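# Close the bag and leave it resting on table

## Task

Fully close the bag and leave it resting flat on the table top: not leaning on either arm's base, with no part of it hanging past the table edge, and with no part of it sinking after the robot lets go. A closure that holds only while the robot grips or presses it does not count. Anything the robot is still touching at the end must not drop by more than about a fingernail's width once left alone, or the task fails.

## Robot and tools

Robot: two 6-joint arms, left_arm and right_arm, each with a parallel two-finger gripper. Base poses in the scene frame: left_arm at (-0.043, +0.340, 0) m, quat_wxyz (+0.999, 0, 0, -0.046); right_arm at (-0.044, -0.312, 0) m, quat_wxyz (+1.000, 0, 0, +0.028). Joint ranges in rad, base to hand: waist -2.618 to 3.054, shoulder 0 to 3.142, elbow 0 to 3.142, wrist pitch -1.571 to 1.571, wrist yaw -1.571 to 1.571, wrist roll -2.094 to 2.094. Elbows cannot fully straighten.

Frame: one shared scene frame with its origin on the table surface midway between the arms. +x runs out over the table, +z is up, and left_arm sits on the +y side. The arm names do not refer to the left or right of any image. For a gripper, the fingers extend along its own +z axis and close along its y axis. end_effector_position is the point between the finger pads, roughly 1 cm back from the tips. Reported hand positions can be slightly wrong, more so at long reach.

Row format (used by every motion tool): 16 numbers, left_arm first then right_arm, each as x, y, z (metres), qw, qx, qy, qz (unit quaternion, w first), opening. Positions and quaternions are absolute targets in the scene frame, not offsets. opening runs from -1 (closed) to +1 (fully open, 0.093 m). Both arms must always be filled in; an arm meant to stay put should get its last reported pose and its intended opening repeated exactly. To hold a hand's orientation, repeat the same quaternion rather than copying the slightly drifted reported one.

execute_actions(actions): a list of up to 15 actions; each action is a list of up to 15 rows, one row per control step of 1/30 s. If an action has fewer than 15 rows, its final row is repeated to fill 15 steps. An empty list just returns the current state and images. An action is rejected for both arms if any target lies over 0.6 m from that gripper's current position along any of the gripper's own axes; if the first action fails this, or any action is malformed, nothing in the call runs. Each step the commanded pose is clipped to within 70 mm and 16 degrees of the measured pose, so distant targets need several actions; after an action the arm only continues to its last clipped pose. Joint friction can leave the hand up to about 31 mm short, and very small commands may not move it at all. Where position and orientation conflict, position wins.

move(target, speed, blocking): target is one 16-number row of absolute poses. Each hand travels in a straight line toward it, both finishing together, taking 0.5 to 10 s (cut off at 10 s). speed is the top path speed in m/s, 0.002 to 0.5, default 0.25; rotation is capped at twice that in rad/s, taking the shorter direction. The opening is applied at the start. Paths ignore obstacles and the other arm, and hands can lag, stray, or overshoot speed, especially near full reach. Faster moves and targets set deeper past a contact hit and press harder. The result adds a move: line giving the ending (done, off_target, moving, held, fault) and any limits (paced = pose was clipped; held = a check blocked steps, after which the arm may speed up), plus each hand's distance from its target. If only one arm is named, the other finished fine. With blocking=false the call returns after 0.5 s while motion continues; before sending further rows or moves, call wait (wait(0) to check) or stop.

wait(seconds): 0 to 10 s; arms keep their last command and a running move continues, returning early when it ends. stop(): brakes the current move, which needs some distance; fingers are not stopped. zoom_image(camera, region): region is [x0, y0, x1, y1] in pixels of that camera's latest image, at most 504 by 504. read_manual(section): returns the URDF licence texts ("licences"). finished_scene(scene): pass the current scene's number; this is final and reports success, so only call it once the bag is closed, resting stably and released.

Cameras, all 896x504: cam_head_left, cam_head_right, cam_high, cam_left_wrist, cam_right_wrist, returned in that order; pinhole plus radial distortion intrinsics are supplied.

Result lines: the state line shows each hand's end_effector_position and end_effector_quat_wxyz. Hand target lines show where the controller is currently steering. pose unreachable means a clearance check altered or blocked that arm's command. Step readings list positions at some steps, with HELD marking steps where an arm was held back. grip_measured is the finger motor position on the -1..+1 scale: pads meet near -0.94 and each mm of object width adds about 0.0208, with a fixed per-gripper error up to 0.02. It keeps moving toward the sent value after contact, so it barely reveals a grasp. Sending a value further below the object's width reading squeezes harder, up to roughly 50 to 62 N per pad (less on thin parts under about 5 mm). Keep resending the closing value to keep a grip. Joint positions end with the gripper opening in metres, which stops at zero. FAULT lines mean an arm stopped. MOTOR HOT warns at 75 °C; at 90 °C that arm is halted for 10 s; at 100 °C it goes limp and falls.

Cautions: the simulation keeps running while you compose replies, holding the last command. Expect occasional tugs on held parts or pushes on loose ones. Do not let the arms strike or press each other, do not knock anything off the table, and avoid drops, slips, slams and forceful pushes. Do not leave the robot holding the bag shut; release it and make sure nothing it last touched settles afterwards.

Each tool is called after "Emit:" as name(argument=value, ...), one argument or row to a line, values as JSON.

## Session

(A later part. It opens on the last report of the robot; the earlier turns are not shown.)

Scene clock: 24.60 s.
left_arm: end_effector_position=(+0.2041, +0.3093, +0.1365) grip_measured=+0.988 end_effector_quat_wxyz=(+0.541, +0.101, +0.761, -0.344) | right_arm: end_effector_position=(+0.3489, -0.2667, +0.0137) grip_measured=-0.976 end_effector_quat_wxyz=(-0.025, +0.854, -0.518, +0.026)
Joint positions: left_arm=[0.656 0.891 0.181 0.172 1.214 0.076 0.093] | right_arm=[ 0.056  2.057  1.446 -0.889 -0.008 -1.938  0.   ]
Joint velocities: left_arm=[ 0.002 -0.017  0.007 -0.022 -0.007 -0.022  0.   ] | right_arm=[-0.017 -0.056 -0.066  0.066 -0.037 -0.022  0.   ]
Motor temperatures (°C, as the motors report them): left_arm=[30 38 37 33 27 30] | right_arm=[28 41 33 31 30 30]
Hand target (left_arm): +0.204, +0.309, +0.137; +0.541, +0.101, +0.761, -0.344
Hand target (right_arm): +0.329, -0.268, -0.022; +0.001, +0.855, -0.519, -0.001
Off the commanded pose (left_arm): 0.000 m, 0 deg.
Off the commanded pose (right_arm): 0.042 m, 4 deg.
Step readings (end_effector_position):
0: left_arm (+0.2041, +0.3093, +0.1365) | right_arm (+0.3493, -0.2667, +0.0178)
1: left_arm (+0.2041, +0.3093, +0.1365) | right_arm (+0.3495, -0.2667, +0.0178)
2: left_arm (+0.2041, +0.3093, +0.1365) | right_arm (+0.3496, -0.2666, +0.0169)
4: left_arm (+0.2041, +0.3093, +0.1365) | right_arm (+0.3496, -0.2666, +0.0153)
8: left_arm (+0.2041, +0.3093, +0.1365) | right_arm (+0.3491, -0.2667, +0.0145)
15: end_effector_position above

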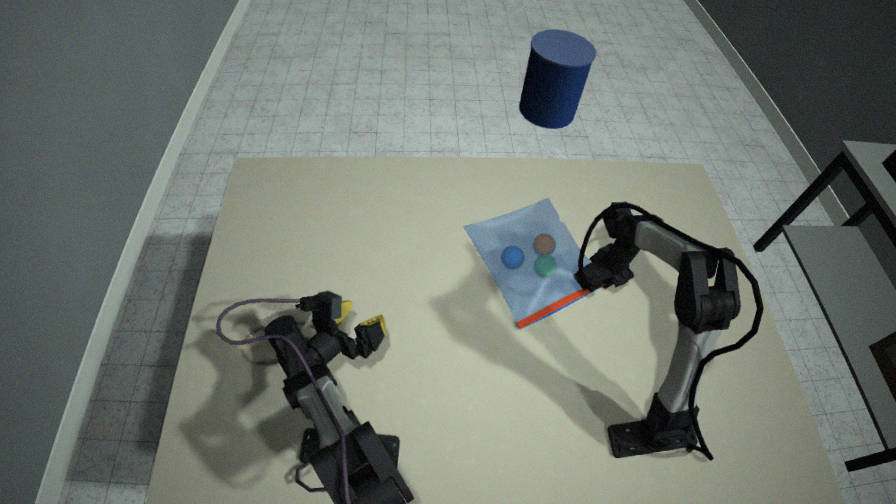

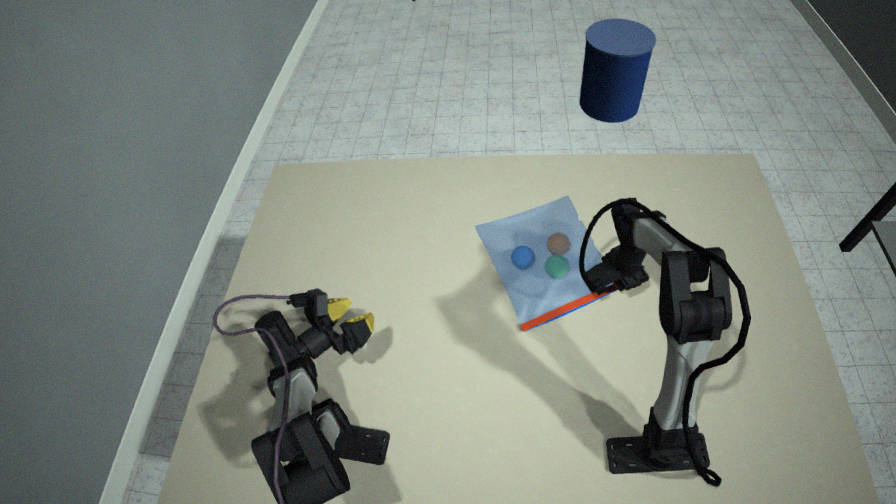

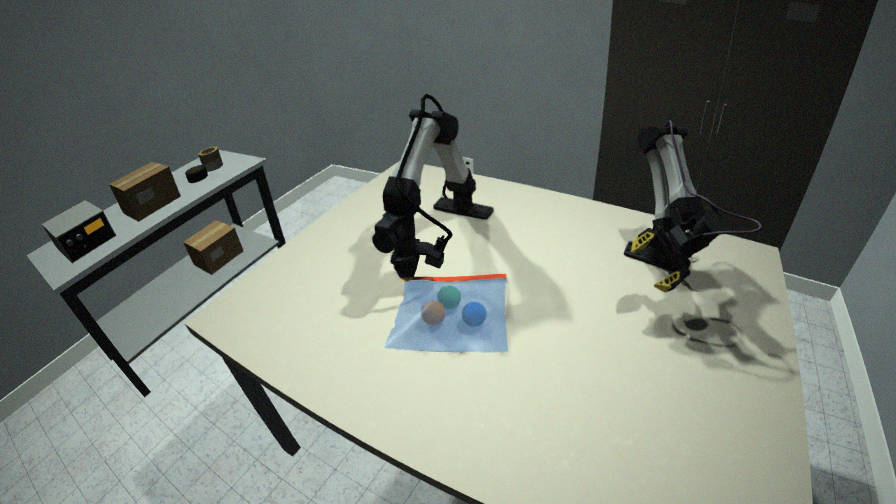

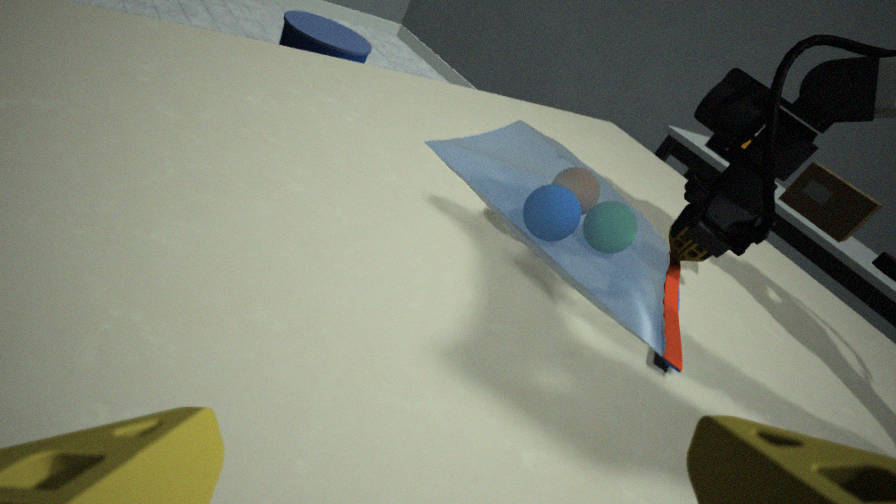

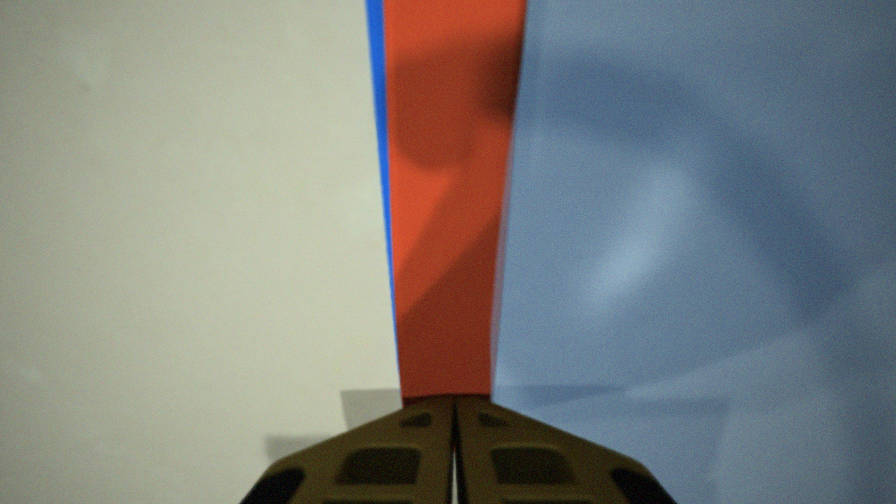

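Emit:
execute_actions(
  actions=[
    [[0.2041,0.3093,0.1365,0.541,0.101,0.761,-0.344,1,0.3348,-0.2674,-0.0164,0,-0.855,0.519,0,-1],[0.2041,0.3093,0.1365,0.541,0.101,0.761,-0.344,1,0.3376,-0.2673,-0.0078,0,-0.855,0.519,0,-1],[0.2041,0.3093,0.1365,0.541,0.101,0.761,-0.344,1,0.3404,-0.2672,0.0008,0,-0.855,0.519,0,-1],[0.2041,0.3093,0.1365,0.541,0.101,0.761,-0.344,1,0.3432,-0.2671,0.0094,0,-0.855,0.519,0,-1],[0.2041,0.3093,0.1365,0.541,0.101,0.761,-0.344,1,0.346,-0.267,0.018,0,-0.855,0.519,0,-1],[0.2041,0.3093,0.1365,0.541,0.101,0.761,-0.344,1,0.3456,-0.2655,0.025,0,-0.855,0.519,0,-1],[0.2041,0.3093,0.1365,0.541,0.101,0.761,-0.344,1,0.345,-0.2635,0.031,0,-0.855,0.519,0,-1],[0.2041,0.3093,0.1365,0.541,0.101,0.761,-0.344,1,0.3443,-0.261,0.036,0,-0.855,0.519,0,-1],[0.2041,0.3093,0.1365,0.541,0.101,0.761,-0.344,1,0.3435,-0.258,0.04,0,-0.855,0.519,0,-1],[0.2041,0.3093,0.1365,0.541,0.101,0.761,-0.344,1,0.3426,-0.255,0.042,0,-0.855,0.519,0,-1],[0.2041,0.3093,0.1365,0.541,0.101,0.761,-0.344,1,0.3417,-0.252,0.042,0,-0.855,0.519,0,-1],[0.2041,0.3093,0.1365,0.541,0.101,0.761,-0.344,1,0.3408,-0.2488,0.042,0,-0.855,0.519,0,-1]],
    [[0.2041,0.3093,0.1365,0.541,0.101,0.761,-0.344,1,0.3405,-0.2488,0.0386,0,-0.855,0.519,0,-1],[0.2041,0.3093,0.1365,0.541,0.101,0.761,-0.344,1,0.3403,-0.2488,0.0352,0,-0.855,0.519,0,-1],[0.2041,0.3093,0.1365,0.541,0.101,0.761,-0.344,1,0.34,-0.2489,0.0318,0,-0.855,0.519,0,-1],[0.2041,0.3093,0.1365,0.541,0.101,0.761,-0.344,1,0.3398,-0.2489,0.0284,0,-0.855,0.519,0,-1],[0.2041,0.3093,0.1365,0.541,0.101,0.761,-0.344,1,0.3395,-0.2489,0.025,0,-0.855,0.519,0,-1],[0.2041,0.3093,0.1365,0.541,0.101,0.761,-0.344,1,0.3392,-0.249,0.0216,0,-0.855,0.519,0,-1],[0.2041,0.3093,0.1365,0.541,0.101,0.761,-0.344,1,0.339,-0.249,0.0182,0,-0.855,0.519,0,-1],[0.2041,0.3093,0.1365,0.541,0.101,0.761,-0.344,1,0.3387,-0.249,0.0148,0,-0.855,0.519,0,-1],[0.2041,0.3093,0.1365,0.541,0.101,0.761,-0.344,1,0.3385,-0.2491,0.0114,0,-0.855,0.519,0,-1],[0.2041,0.3093,0.1365,0.541,0.101,0.761,-0.344,1,0.3382,-0.2491,0.008,0,-0.855,0.519,0,-1]],
    [[0.2041,0.3093,0.1365,0.541,0.101,0.761,-0.344,1,0.3371,-0.2493,0.0053,0,-0.855,0.519,0,-1],[0.2041,0.3093,0.1365,0.541,0.101,0.761,-0.344,1,0.3361,-0.2494,0.0025,0,-0.855,0.519,0,-1],[0.2041,0.3093,0.1365,0.541,0.101,0.761,-0.344,1,0.335,-0.2496,-0.0003,0,-0.855,0.519,0,-1],[0.2041,0.3093,0.1365,0.541,0.101,0.761,-0.344,1,0.3339,-0.2498,-0.003,0,-0.855,0.519,0,-1],[0.2041,0.3093,0.1365,0.541,0.101,0.761,-0.344,1,0.3329,-0.2499,-0.0058,0,-0.855,0.519,0,-1],[0.2041,0.3093,0.1365,0.541,0.101,0.761,-0.344,1,0.3318,-0.2501,-0.0085,0,-0.855,0.519,0,-1],[0.2041,0.3093,0.1365,0.541,0.101,0.761,-0.344,1,0.3307,-0.2503,-0.0113,0,-0.855,0.519,0,-1],[0.2041,0.3093,0.1365,0.541,0.101,0.761,-0.344,1,0.3297,-0.2504,-0.014,0,-0.855,0.519,0,-1],[0.2041,0.3093,0.1365,0.541,0.101,0.761,-0.344,1,0.3286,-0.2506,-0.0168,0,-0.855,0.519,0,-1],[0.2041,0.3093,0.1365,0.541,0.101,0.761,-0.344,1,0.3275,-0.2508,-0.0195,0,-0.855,0.519,0,-1],[0.2041,0.3093,0.1365,0.541,0.101,0.761,-0.344,1,0.3265,-0.2509,-0.0223,0,-0.855,0.519,0,-1],[0.2041,0.3093,0.1365,0.541,0.101,0.761,-0.344,1,0.3254,-0.2511,-0.025,0,-0.855,0.519,0,-1]],
  ],
)

Scene clock: 33.17 s.
left_arm: end_effector_position=(+0.2041, +0.3093, +0.1365) grip_measured=+0.988 end_effector_quat_wxyz=(+0.541, +0.101, +0.761, -0.344) | right_arm: end_effector_position=(+0.3415, -0.2483, +0.0136) grip_measured=-0.976 end_effector_quat_wxyz=(-0.024, +0.856, -0.517, +0.024)
Joint positions: left_arm=[0.656 0.891 0.181 0.172 1.214 0.076 0.093] | right_arm=[ 0.106  2.043  1.424 -0.884 -0.006 -1.893  0.   ]
Joint velocities: left_arm=[ 0.007 -0.002  0.007 -0.022 -0.037 -0.022 -0.001] | right_arm=[-0.007 -0.027 -0.061 -0.037  0.007 -0.081  0.   ]
Motor temperatures (°C, as the motors report them): left_arm=[30 38 38 34 27 30] | right_arm=[28 41 33 31 30 30]
Hand target (left_arm): +0.204, +0.309, +0.137; +0.541, +0.101, +0.761, -0.344
Hand target (right_arm): +0.323, -0.252, -0.022; +0.001, +0.855, -0.519, -0.001
Off the commanded pose (left_arm): 0.000 m, 0 deg.
Off the commanded pose (right_arm): 0.042 m, 4 deg.
Step readings (end_effector_position; steps 1 to 15: 1st action; 16 to 30: 2nd action; 31 to 45: 3rd action):
0: left_arm (+0.2041, +0.3093, +0.1365) | right_arm (+0.3492, -0.2667, +0.0137)
1: left_arm (+0.2041, +0.3093, +0.1365) | right_arm (+0.3490, -0.2667, +0.0137)
2: left_arm (+0.2041, +0.3093, +0.1365) | right_arm (+0.3488, -0.2667, +0.0142)
4: left_arm (+0.2041, +0.3093, +0.1365) | right_arm (+0.3491, -0.2667, +0.0168)
8: left_arm (+0.2041, +0.3093, +0.1365) | right_arm (+0.3498, -0.2664, +0.0243)
15: left_arm (+0.2041, +0.3093, +0.1365) | right_arm (+0.3426, -0.2506, +0.0338)
16: left_arm (+0.2041, +0.3093, +0.1365) | right_arm (+0.3412, -0.2493, +0.0338)
17: left_arm (+0.2041, +0.3093, +0.1365) | right_arm (+0.3406, -0.2486, +0.0338)
19: left_arm (+0.2041, +0.3093, +0.1365) | right_arm (+0.3408, -0.2484, +0.0338)
23: left_arm (+0.2041, +0.3093, +0.1365) | right_arm (+0.3429, -0.2481, +0.0308)
30: left_arm (+0.2041, +0.3093, +0.1365) | right_arm (+0.3400, -0.2486, +0.0213)
31: left_arm (+0.2041, +0.3093, +0.1365) | right_arm (+0.3411, -0.2484, +0.0213)
32: left_arm (+0.2041, +0.3093, +0.1365) | right_arm (+0.3420, -0.2482, +0.0206)
34: left_arm (+0.2041, +0.3093, +0.1365) | right_arm (+0.3418, -0.2483, +0.0169)
38: left_arm (+0.2041, +0.3093, +0.1365) | right_arm (+0.3419, -0.2483, +0.0144)
45: end_effector_position above

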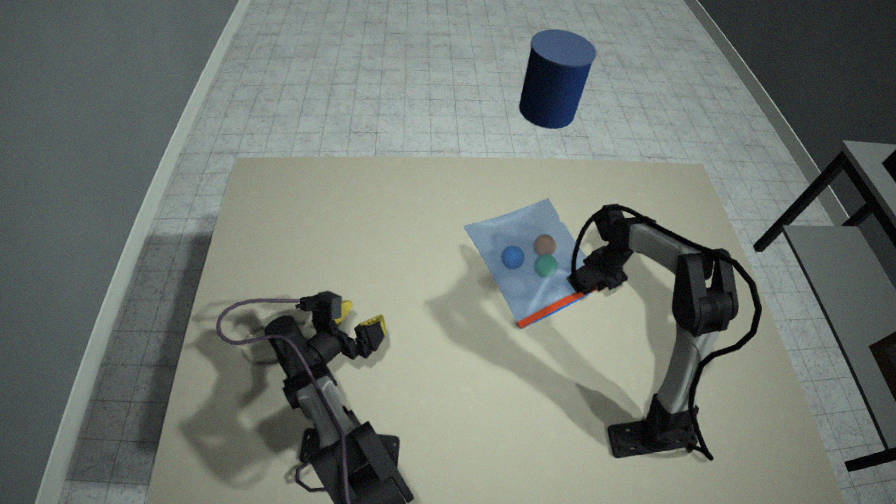

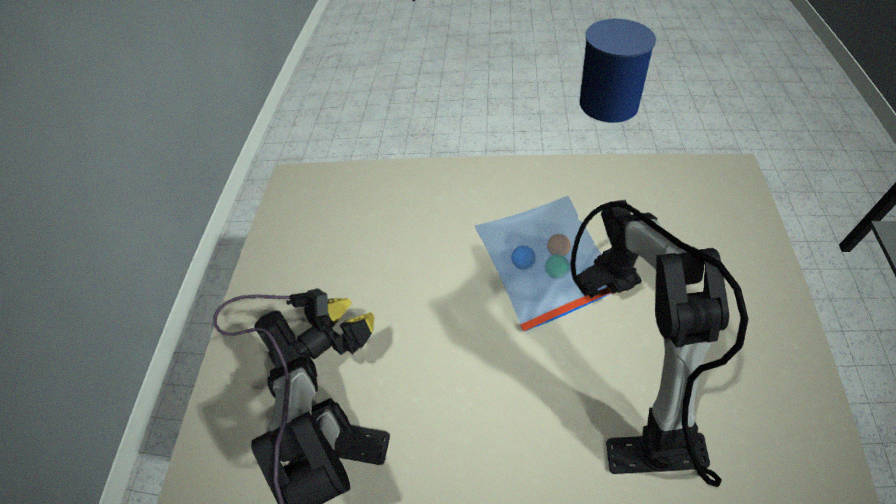

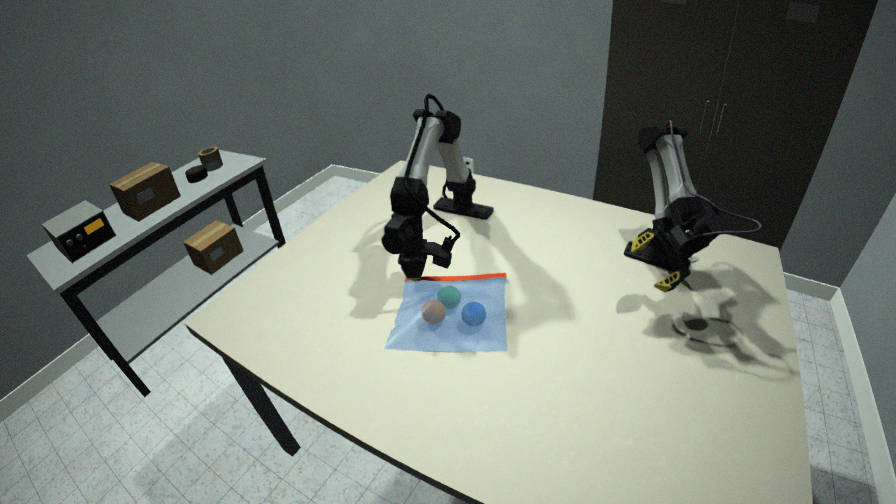

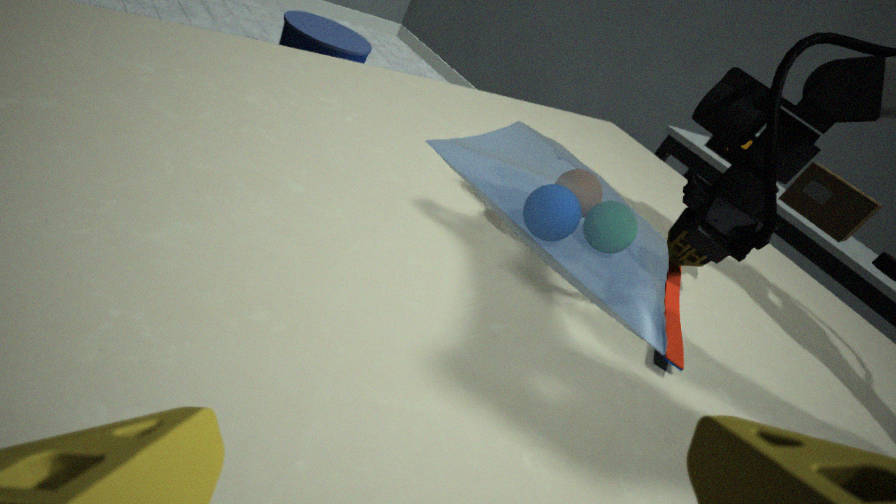

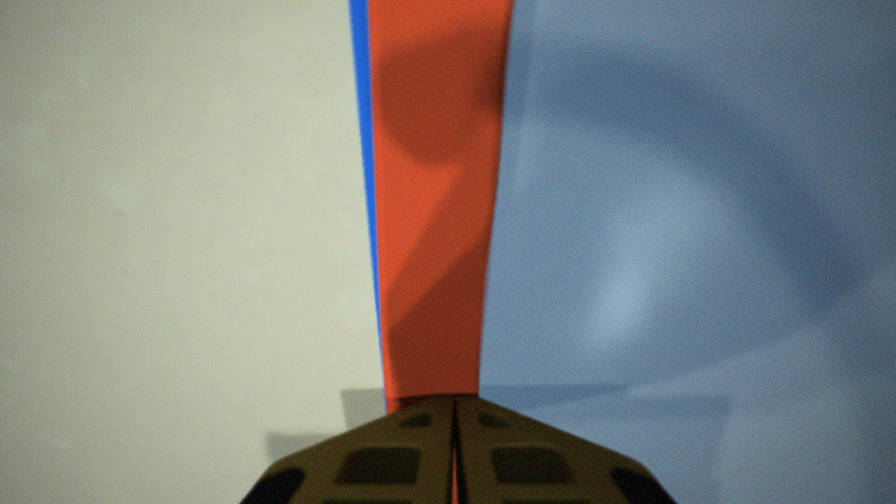

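Emit:
zoom_image(
  camera="cam_right_wrist",
  region=[340, 280, 540, 440],
)

Emit:
zoom_image(
  camera="cam_head_right",
  region=[540, 270, 640, 340],
)

Region (340, 280, 540, 440) of cam_right_wrist's 896x504 image, scaled by 2.520, with more detail than that image has; it fills the top 403 rows of this view, and the rest is white.

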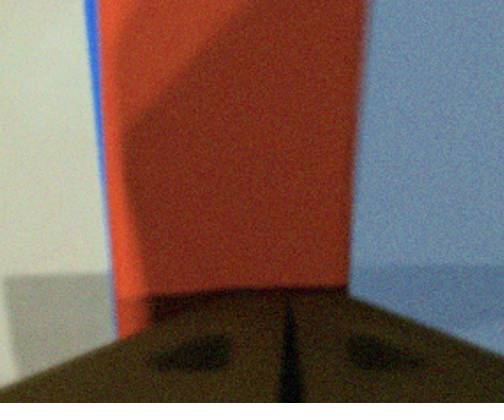

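Region (540, 270, 640, 340) of cam_head_right's 896x504 image, scaled by 5.040, with more detail than that image has; it fills the top 353 rows of this view, and the rest is white.

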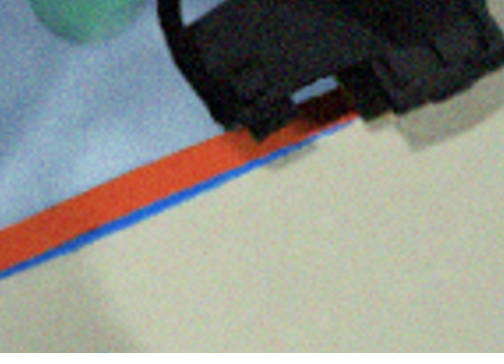

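Emit:
execute_actions(
  actions=[
    [[0.2041,0.3093,0.1365,0.541,0.101,0.761,-0.344,1,0.329,-0.2506,-0.014,0,-0.855,0.519,0,-1],[0.2041,0.3093,0.1365,0.541,0.101,0.761,-0.344,1,0.3325,-0.25,-0.003,0,-0.855,0.519,0,-1],[0.2041,0.3093,0.1365,0.541,0.101,0.761,-0.344,1,0.336,-0.2494,0.008,0,-0.855,0.519,0,-1],[0.2041,0.3093,0.1365,0.541,0.101,0.761,-0.344,1,0.339,-0.2489,0.019,0,-0.855,0.519,0,-1],[0.2041,0.3093,0.1365,0.541,0.101,0.761,-0.344,1,0.3395,-0.25,0.027,0,-0.855,0.519,0,-1],[0.2041,0.3093,0.1365,0.541,0.101,0.761,-0.344,1,0.34,-0.252,0.033,0,-0.855,0.519,0,-1],[0.2041,0.3093,0.1365,0.541,0.101,0.761,-0.344,1,0.3403,-0.254,0.037,0,-0.855,0.519,0,-1],[0.2041,0.3093,0.1365,0.541,0.101,0.761,-0.344,1,0.3405,-0.2555,0.039,0,-0.855,0.519,0,-1],[0.2041,0.3093,0.1365,0.541,0.101,0.761,-0.344,1,0.3405,-0.2563,0.04,0,-0.855,0.519,0,-1],[0.2041,0.3093,0.1365,0.541,0.101,0.761,-0.344,1,0.3405,-0.2563,0.04,0,-0.855,0.519,0,-1],[0.2041,0.3093,0.1365,0.541,0.101,0.761,-0.344,1,0.3405,-0.2563,0.04,0,-0.855,0.519,0,-1],[0.2041,0.3093,0.1365,0.541,0.101,0.761,-0.344,1,0.3404,-0.2563,0.036,0,-0.855,0.519,0,-1],[0.2041,0.3093,0.1365,0.541,0.101,0.761,-0.344,1,0.3403,-0.2563,0.031,0,-0.855,0.519,0,-1],[0.2041,0.3093,0.1365,0.541,0.101,0.761,-0.344,1,0.3402,-0.2563,0.026,0,-0.855,0.519,0,-1],[0.2041,0.3093,0.1365,0.541,0.101,0.761,-0.344,1,0.34,-0.2564,0.022,0,-0.855,0.519,0,-1]],
    [[0.2041,0.3093,0.1365,0.541,0.101,0.761,-0.344,1,0.3398,-0.2564,0.018,0,-0.855,0.519,0,-1],[0.2041,0.3093,0.1365,0.541,0.101,0.761,-0.344,1,0.3394,-0.2564,0.014,0,-0.855,0.519,0,-1],[0.2041,0.3093,0.1365,0.541,0.101,0.761,-0.344,1,0.3391,-0.2565,0.01,0,-0.855,0.519,0,-1],[0.2041,0.3093,0.1365,0.541,0.101,0.761,-0.344,1,0.3388,-0.2565,0.006,0,-0.855,0.519,0,-1],[0.2041,0.3093,0.1365,0.541,0.101,0.761,-0.344,1,0.3374,-0.2567,0.0026,0,-0.855,0.519,0,-1],[0.2041,0.3093,0.1365,0.541,0.101,0.761,-0.344,1,0.3359,-0.2569,-0.0009,0,-0.855,0.519,0,-1],[0.2041,0.3093,0.1365,0.541,0.101,0.761,-0.344,1,0.3345,-0.2571,-0.0043,0,-0.855,0.519,0,-1],[0.2041,0.3093,0.1365,0.541,0.101,0.761,-0.344,1,0.3331,-0.2573,-0.0078,0,-0.855,0.519,0,-1],[0.2041,0.3093,0.1365,0.541,0.101,0.761,-0.344,1,0.3316,-0.2576,-0.0112,0,-0.855,0.519,0,-1],[0.2041,0.3093,0.1365,0.541,0.101,0.761,-0.344,1,0.3302,-0.2578,-0.0147,0,-0.855,0.519,0,-1],[0.2041,0.3093,0.1365,0.541,0.101,0.761,-0.344,1,0.3288,-0.258,-0.0181,0,-0.855,0.519,0,-1],[0.2041,0.3093,0.1365,0.541,0.101,0.761,-0.344,1,0.3273,-0.2582,-0.0216,0,-0.855,0.519,0,-1],[0.2041,0.3093,0.1365,0.541,0.101,0.761,-0.344,1,0.3259,-0.2584,-0.025,0,-0.855,0.519,0,-1]],
  ],
)

Scene clock: 44.07 s.
left_arm: end_effector_position=(+0.2041, +0.3093, +0.1365) grip_measured=+0.988 end_effector_quat_wxyz=(+0.541, +0.101, +0.761, -0.344) | right_arm: end_effector_position=(+0.3401, -0.2527, +0.0136) grip_measured=-0.976 end_effector_quat_wxyz=(-0.021, +0.855, -0.518, +0.021)
Joint positions: left_arm=[0.656 0.891 0.181 0.172 1.214 0.076 0.093] | right_arm=[ 0.095  2.043  1.424 -0.893 -0.005 -1.899  0.   ]
Joint velocities: left_arm=[ 0.012  0.002 -0.007 -0.066 -0.051  0.022 -0.   ] | right_arm=[-0.007 -0.085 -0.11   0.11  -0.022 -0.022  0.   ]
Motor temperatures (°C, as the motors report them): left_arm=[30 37 39 34 27 30] | right_arm=[28 41 32 31 30 30]
Hand target (left_arm): +0.204, +0.309, +0.137; +0.541, +0.101, +0.761, -0.344
Hand target (right_arm): +0.323, -0.259, -0.022; +0.001, +0.855, -0.519, -0.002
Off the commanded pose (left_arm): 0.000 m, 0 deg.
Off the commanded pose (right_arm): 0.041 m, 3 deg.
Step readings (end_effector_position; steps 1 to 15: 1st action; 16 to 30: 2nd action):
0: left_arm (+0.2041, +0.3093, +0.1365) | right_arm (+0.3417, -0.2483, +0.0137)
1: left_arm (+0.2041, +0.3093, +0.1365) | right_arm (+0.3415, -0.2483, +0.0137)
2: left_arm (+0.2041, +0.3093, +0.1365) | right_arm (+0.3414, -0.2483, +0.0149)
4: left_arm (+0.2041, +0.3093, +0.1365) | right_arm (+0.3418, -0.2483, +0.0181)
8: left_arm (+0.2041, +0.3093, +0.1365) | right_arm (+0.3445, -0.2481, +0.0299)
15: left_arm (+0.2041, +0.3093, +0.1365) | right_arm (+0.3449, -0.2519, +0.0369)
16: left_arm (+0.2041, +0.3093, +0.1365) | right_arm (+0.3455, -0.2518, +0.0369)
17: left_arm (+0.2041, +0.3093, +0.1365) | right_arm (+0.3462, -0.2517, +0.0360)
19: left_arm (+0.2041, +0.3093, +0.1365) | right_arm (+0.3452, -0.2518, +0.0314)
23: left_arm (+0.2041, +0.3093, +0.1365) | right_arm (+0.3371, -0.2532, +0.0147)
30: end_effector_position above

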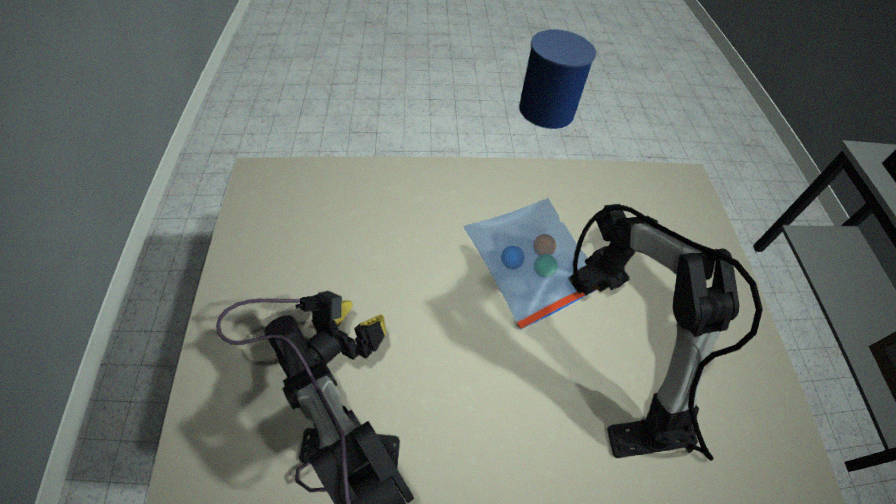

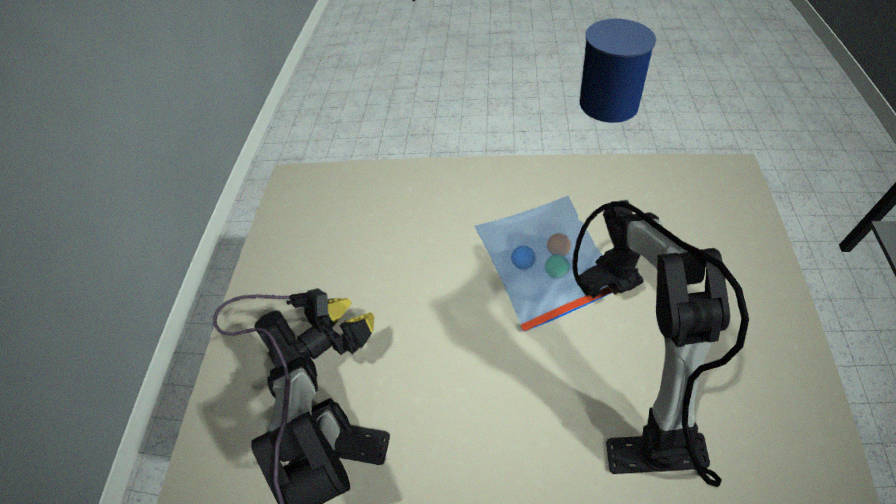

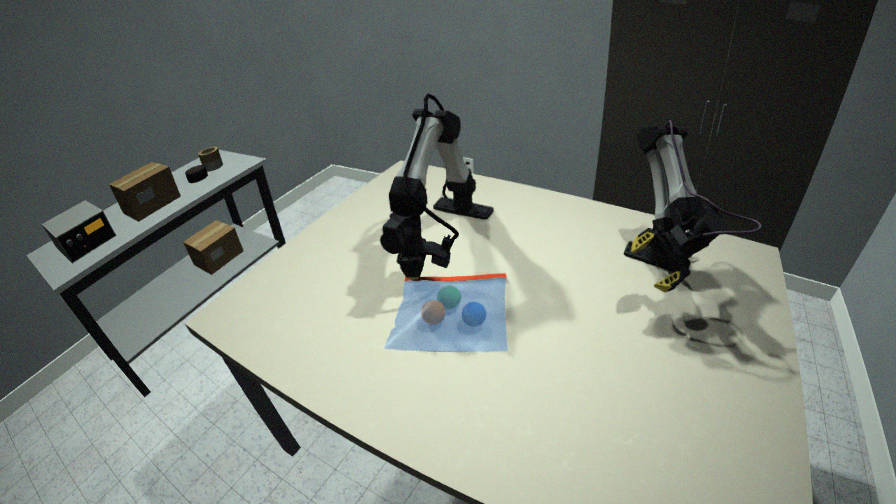

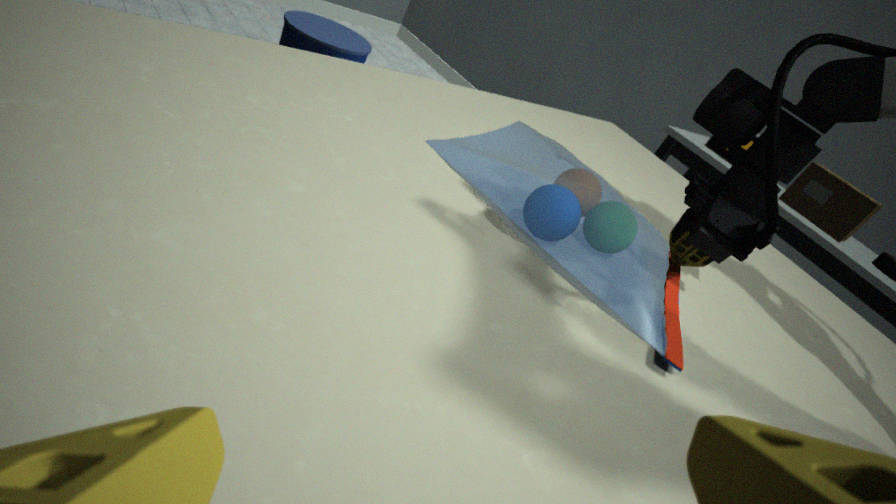

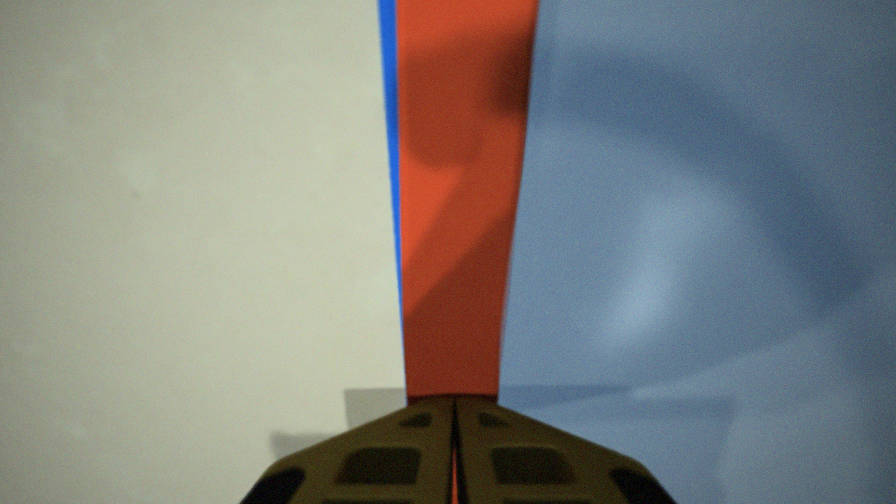

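Emit:
execute_actions(
  actions=[
    [[0.2041,0.3093,0.1365,0.541,0.101,0.761,-0.344,1,0.3295,-0.2573,-0.014,0,-0.855,0.519,0,-1],[0.2041,0.3093,0.1365,0.541,0.101,0.761,-0.344,1,0.333,-0.256,-0.003,0,-0.855,0.519,0,-1],[0.2041,0.3093,0.1365,0.541,0.101,0.761,-0.344,1,0.3362,-0.2546,0.008,0,-0.855,0.519,0,-1],[0.2041,0.3093,0.1365,0.541,0.101,0.761,-0.344,1,0.3385,-0.2532,0.018,0,-0.855,0.519,0,-1],[0.2041,0.3093,0.1365,0.541,0.101,0.761,-0.344,1,0.3378,-0.251,0.025,0,-0.855,0.519,0,-1],[0.2041,0.3093,0.1365,0.541,0.101,0.761,-0.344,1,0.3366,-0.248,0.03,0,-0.855,0.519,0,-1],[0.2041,0.3093,0.1365,0.541,0.101,0.761,-0.344,1,0.3352,-0.2448,0.033,0,-0.855,0.519,0,-1],[0.2041,0.3093,0.1365,0.541,0.101,0.761,-0.344,1,0.3338,-0.2415,0.034,0,-0.855,0.519,0,-1],[0.2041,0.3093,0.1365,0.541,0.101,0.761,-0.344,1,0.3327,-0.2388,0.034,0,-0.855,0.519,0,-1],[0.2041,0.3093,0.1365,0.541,0.101,0.761,-0.344,1,0.3321,-0.237,0.033,0,-0.855,0.519,0,-1],[0.2041,0.3093,0.1365,0.541,0.101,0.761,-0.344,1,0.3319,-0.237,0.03,0,-0.855,0.519,0,-1],[0.2041,0.3093,0.1365,0.541,0.101,0.761,-0.344,1,0.3317,-0.237,0.026,0,-0.855,0.519,0,-1],[0.2041,0.3093,0.1365,0.541,0.101,0.761,-0.344,1,0.3315,-0.2371,0.022,0,-0.855,0.519,0,-1],[0.2041,0.3093,0.1365,0.541,0.101,0.761,-0.344,1,0.3313,-0.2371,0.019,0,-0.855,0.519,0,-1],[0.2041,0.3093,0.1365,0.541,0.101,0.761,-0.344,1,0.3311,-0.2372,0.016,0,-0.855,0.519,0,-1]],
    [[0.2041,0.3093,0.1365,0.541,0.101,0.761,-0.344,1,0.3309,-0.2372,0.013,0,-0.855,0.519,0,-1],[0.2041,0.3093,0.1365,0.541,0.101,0.761,-0.344,1,0.3307,-0.2372,0.01,0,-0.855,0.519,0,-1],[0.2041,0.3093,0.1365,0.541,0.101,0.761,-0.344,1,0.3305,-0.2373,0.007,0,-0.855,0.519,0,-1],[0.2041,0.3093,0.1365,0.541,0.101,0.761,-0.344,1,0.3304,-0.2373,0.004,0,-0.855,0.519,0,-1],[0.2041,0.3093,0.1365,0.541,0.101,0.761,-0.344,1,0.329,-0.2376,0.0008,0,-0.855,0.519,0,-1],[0.2041,0.3093,0.1365,0.541,0.101,0.761,-0.344,1,0.3276,-0.2379,-0.0024,0,-0.855,0.519,0,-1],[0.2041,0.3093,0.1365,0.541,0.101,0.761,-0.344,1,0.3262,-0.2381,-0.0057,0,-0.855,0.519,0,-1],[0.2041,0.3093,0.1365,0.541,0.101,0.761,-0.344,1,0.3247,-0.2384,-0.0089,0,-0.855,0.519,0,-1],[0.2041,0.3093,0.1365,0.541,0.101,0.761,-0.344,1,0.3233,-0.2387,-0.0121,0,-0.855,0.519,0,-1],[0.2041,0.3093,0.1365,0.541,0.101,0.761,-0.344,1,0.3219,-0.239,-0.0153,0,-0.855,0.519,0,-1],[0.2041,0.3093,0.1365,0.541,0.101,0.761,-0.344,1,0.3205,-0.2393,-0.0186,0,-0.855,0.519,0,-1],[0.2041,0.3093,0.1365,0.541,0.101,0.761,-0.344,1,0.3191,-0.2395,-0.0218,0,-0.855,0.519,0,-1],[0.2041,0.3093,0.1365,0.541,0.101,0.761,-0.344,1,0.3176,-0.2398,-0.025,0,-0.855,0.519,0,-1]],
  ],
)

Scene clock: 49.53 s.
left_arm: end_effector_position=(+0.2041, +0.3093, +0.1365) grip_measured=+0.988 end_effector_quat_wxyz=(+0.541, +0.101, +0.761, -0.344) | right_arm: end_effector_position=(+0.3323, -0.2372, +0.0137) grip_measured=-0.976 end_effector_quat_wxyz=(-0.022, +0.856, -0.517, +0.020)
Joint positions: left_arm=[0.656 0.891 0.181 0.172 1.214 0.076 0.093] | right_arm=[ 0.139  2.025  1.398 -0.885 -0.004 -1.86   0.   ]
Joint velocities: left_arm=[ 0.002 -0.007 -0.007 -0.037 -0.007  0.022 -0.001] | right_arm=[-0.002 -0.061 -0.11   0.139 -0.066 -0.022  0.   ]
Motor temperatures (°C, as the motors report them): left_arm=[30 37 39 35 27 30] | right_arm=[28 41 32 31 30 30]
Hand target (left_arm): +0.204, +0.309, +0.137; +0.541, +0.101, +0.761, -0.344
Hand target (right_arm): +0.315, -0.241, -0.022; +0.001, +0.855, -0.519, -0.001
Off the commanded pose (left_arm): 0.000 m, 0 deg.
Off the commanded pose (right_arm): 0.041 m, 3 deg.
Step readings (end_effector_position; steps 1 to 15: 1st action; 16 to 30: 2nd action):
0: left_arm (+0.2041, +0.3093, +0.1365) | right_arm (+0.3404, -0.2527, +0.0136)
1: left_arm (+0.2041, +0.3093, +0.1365) | right_arm (+0.3401, -0.2527, +0.0136)
2: left_arm (+0.2041, +0.3093, +0.1365) | right_arm (+0.3402, -0.2527, +0.0148)
4: left_arm (+0.2041, +0.3093, +0.1365) | right_arm (+0.3407, -0.2526, +0.0177)
8: left_arm (+0.2041, +0.3093, +0.1365) | right_arm (+0.3411, -0.2502, +0.0262)
15: left_arm (+0.2041, +0.3093, +0.1365) | right_arm (+0.3357, -0.2365, +0.0280)
16: left_arm (+0.2041, +0.3093, +0.1365) | right_arm (+0.3360, -0.2364, +0.0275)
17: left_arm (+0.2041, +0.3093, +0.1365) | right_arm (+0.3362, -0.2364, +0.0267)
19: left_arm (+0.2041, +0.3093, +0.1365) | right_arm (+0.3358, -0.2365, +0.0238)
23: left_arm (+0.2041, +0.3093, +0.1365) | right_arm (+0.3320, -0.2372, +0.0146)
30: end_effector_position above

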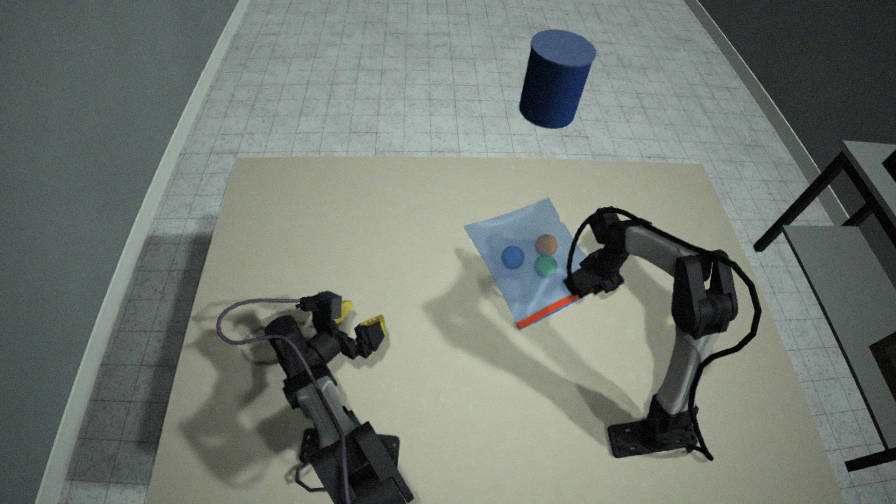

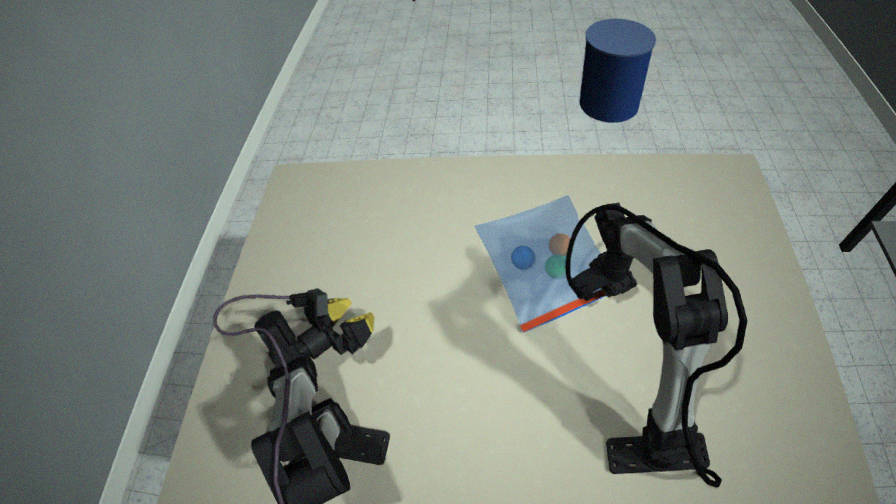

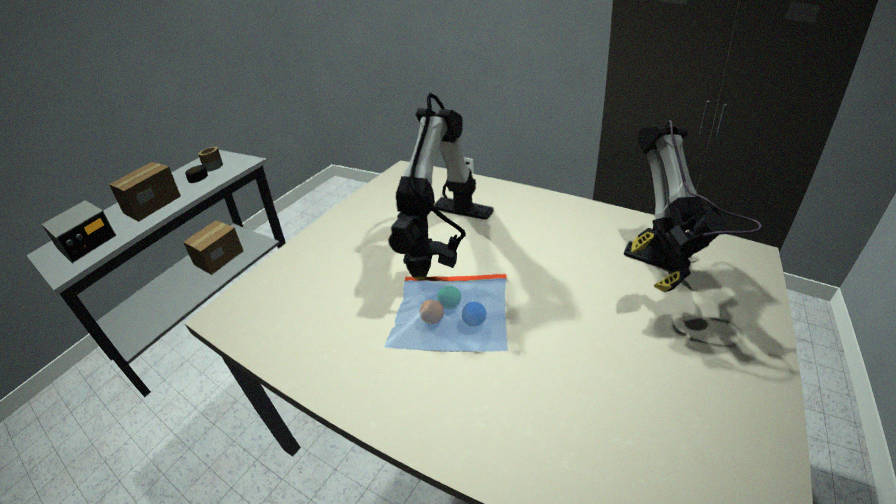

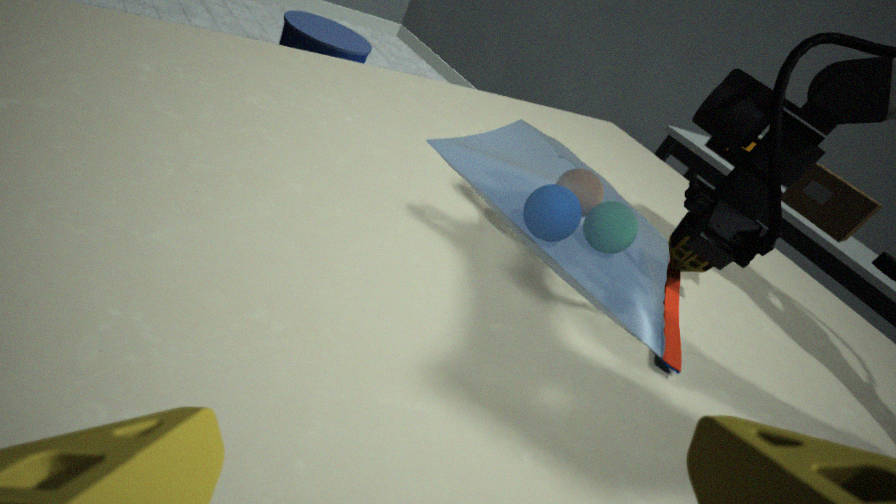

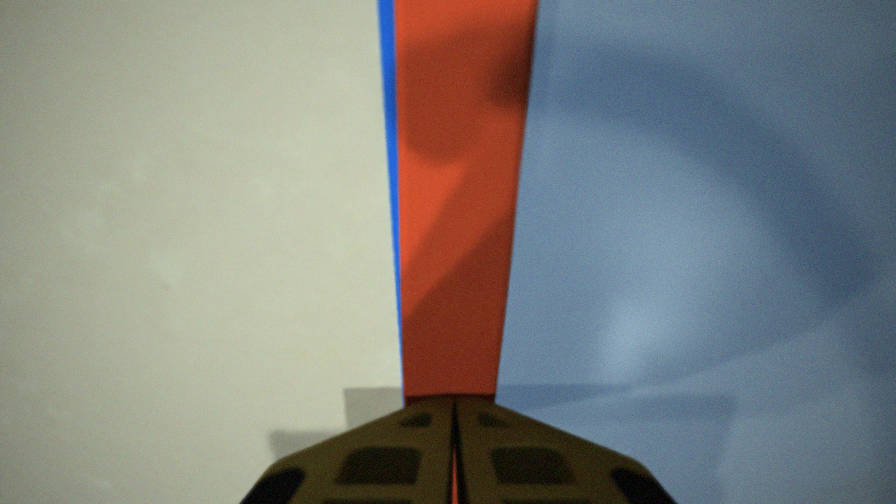

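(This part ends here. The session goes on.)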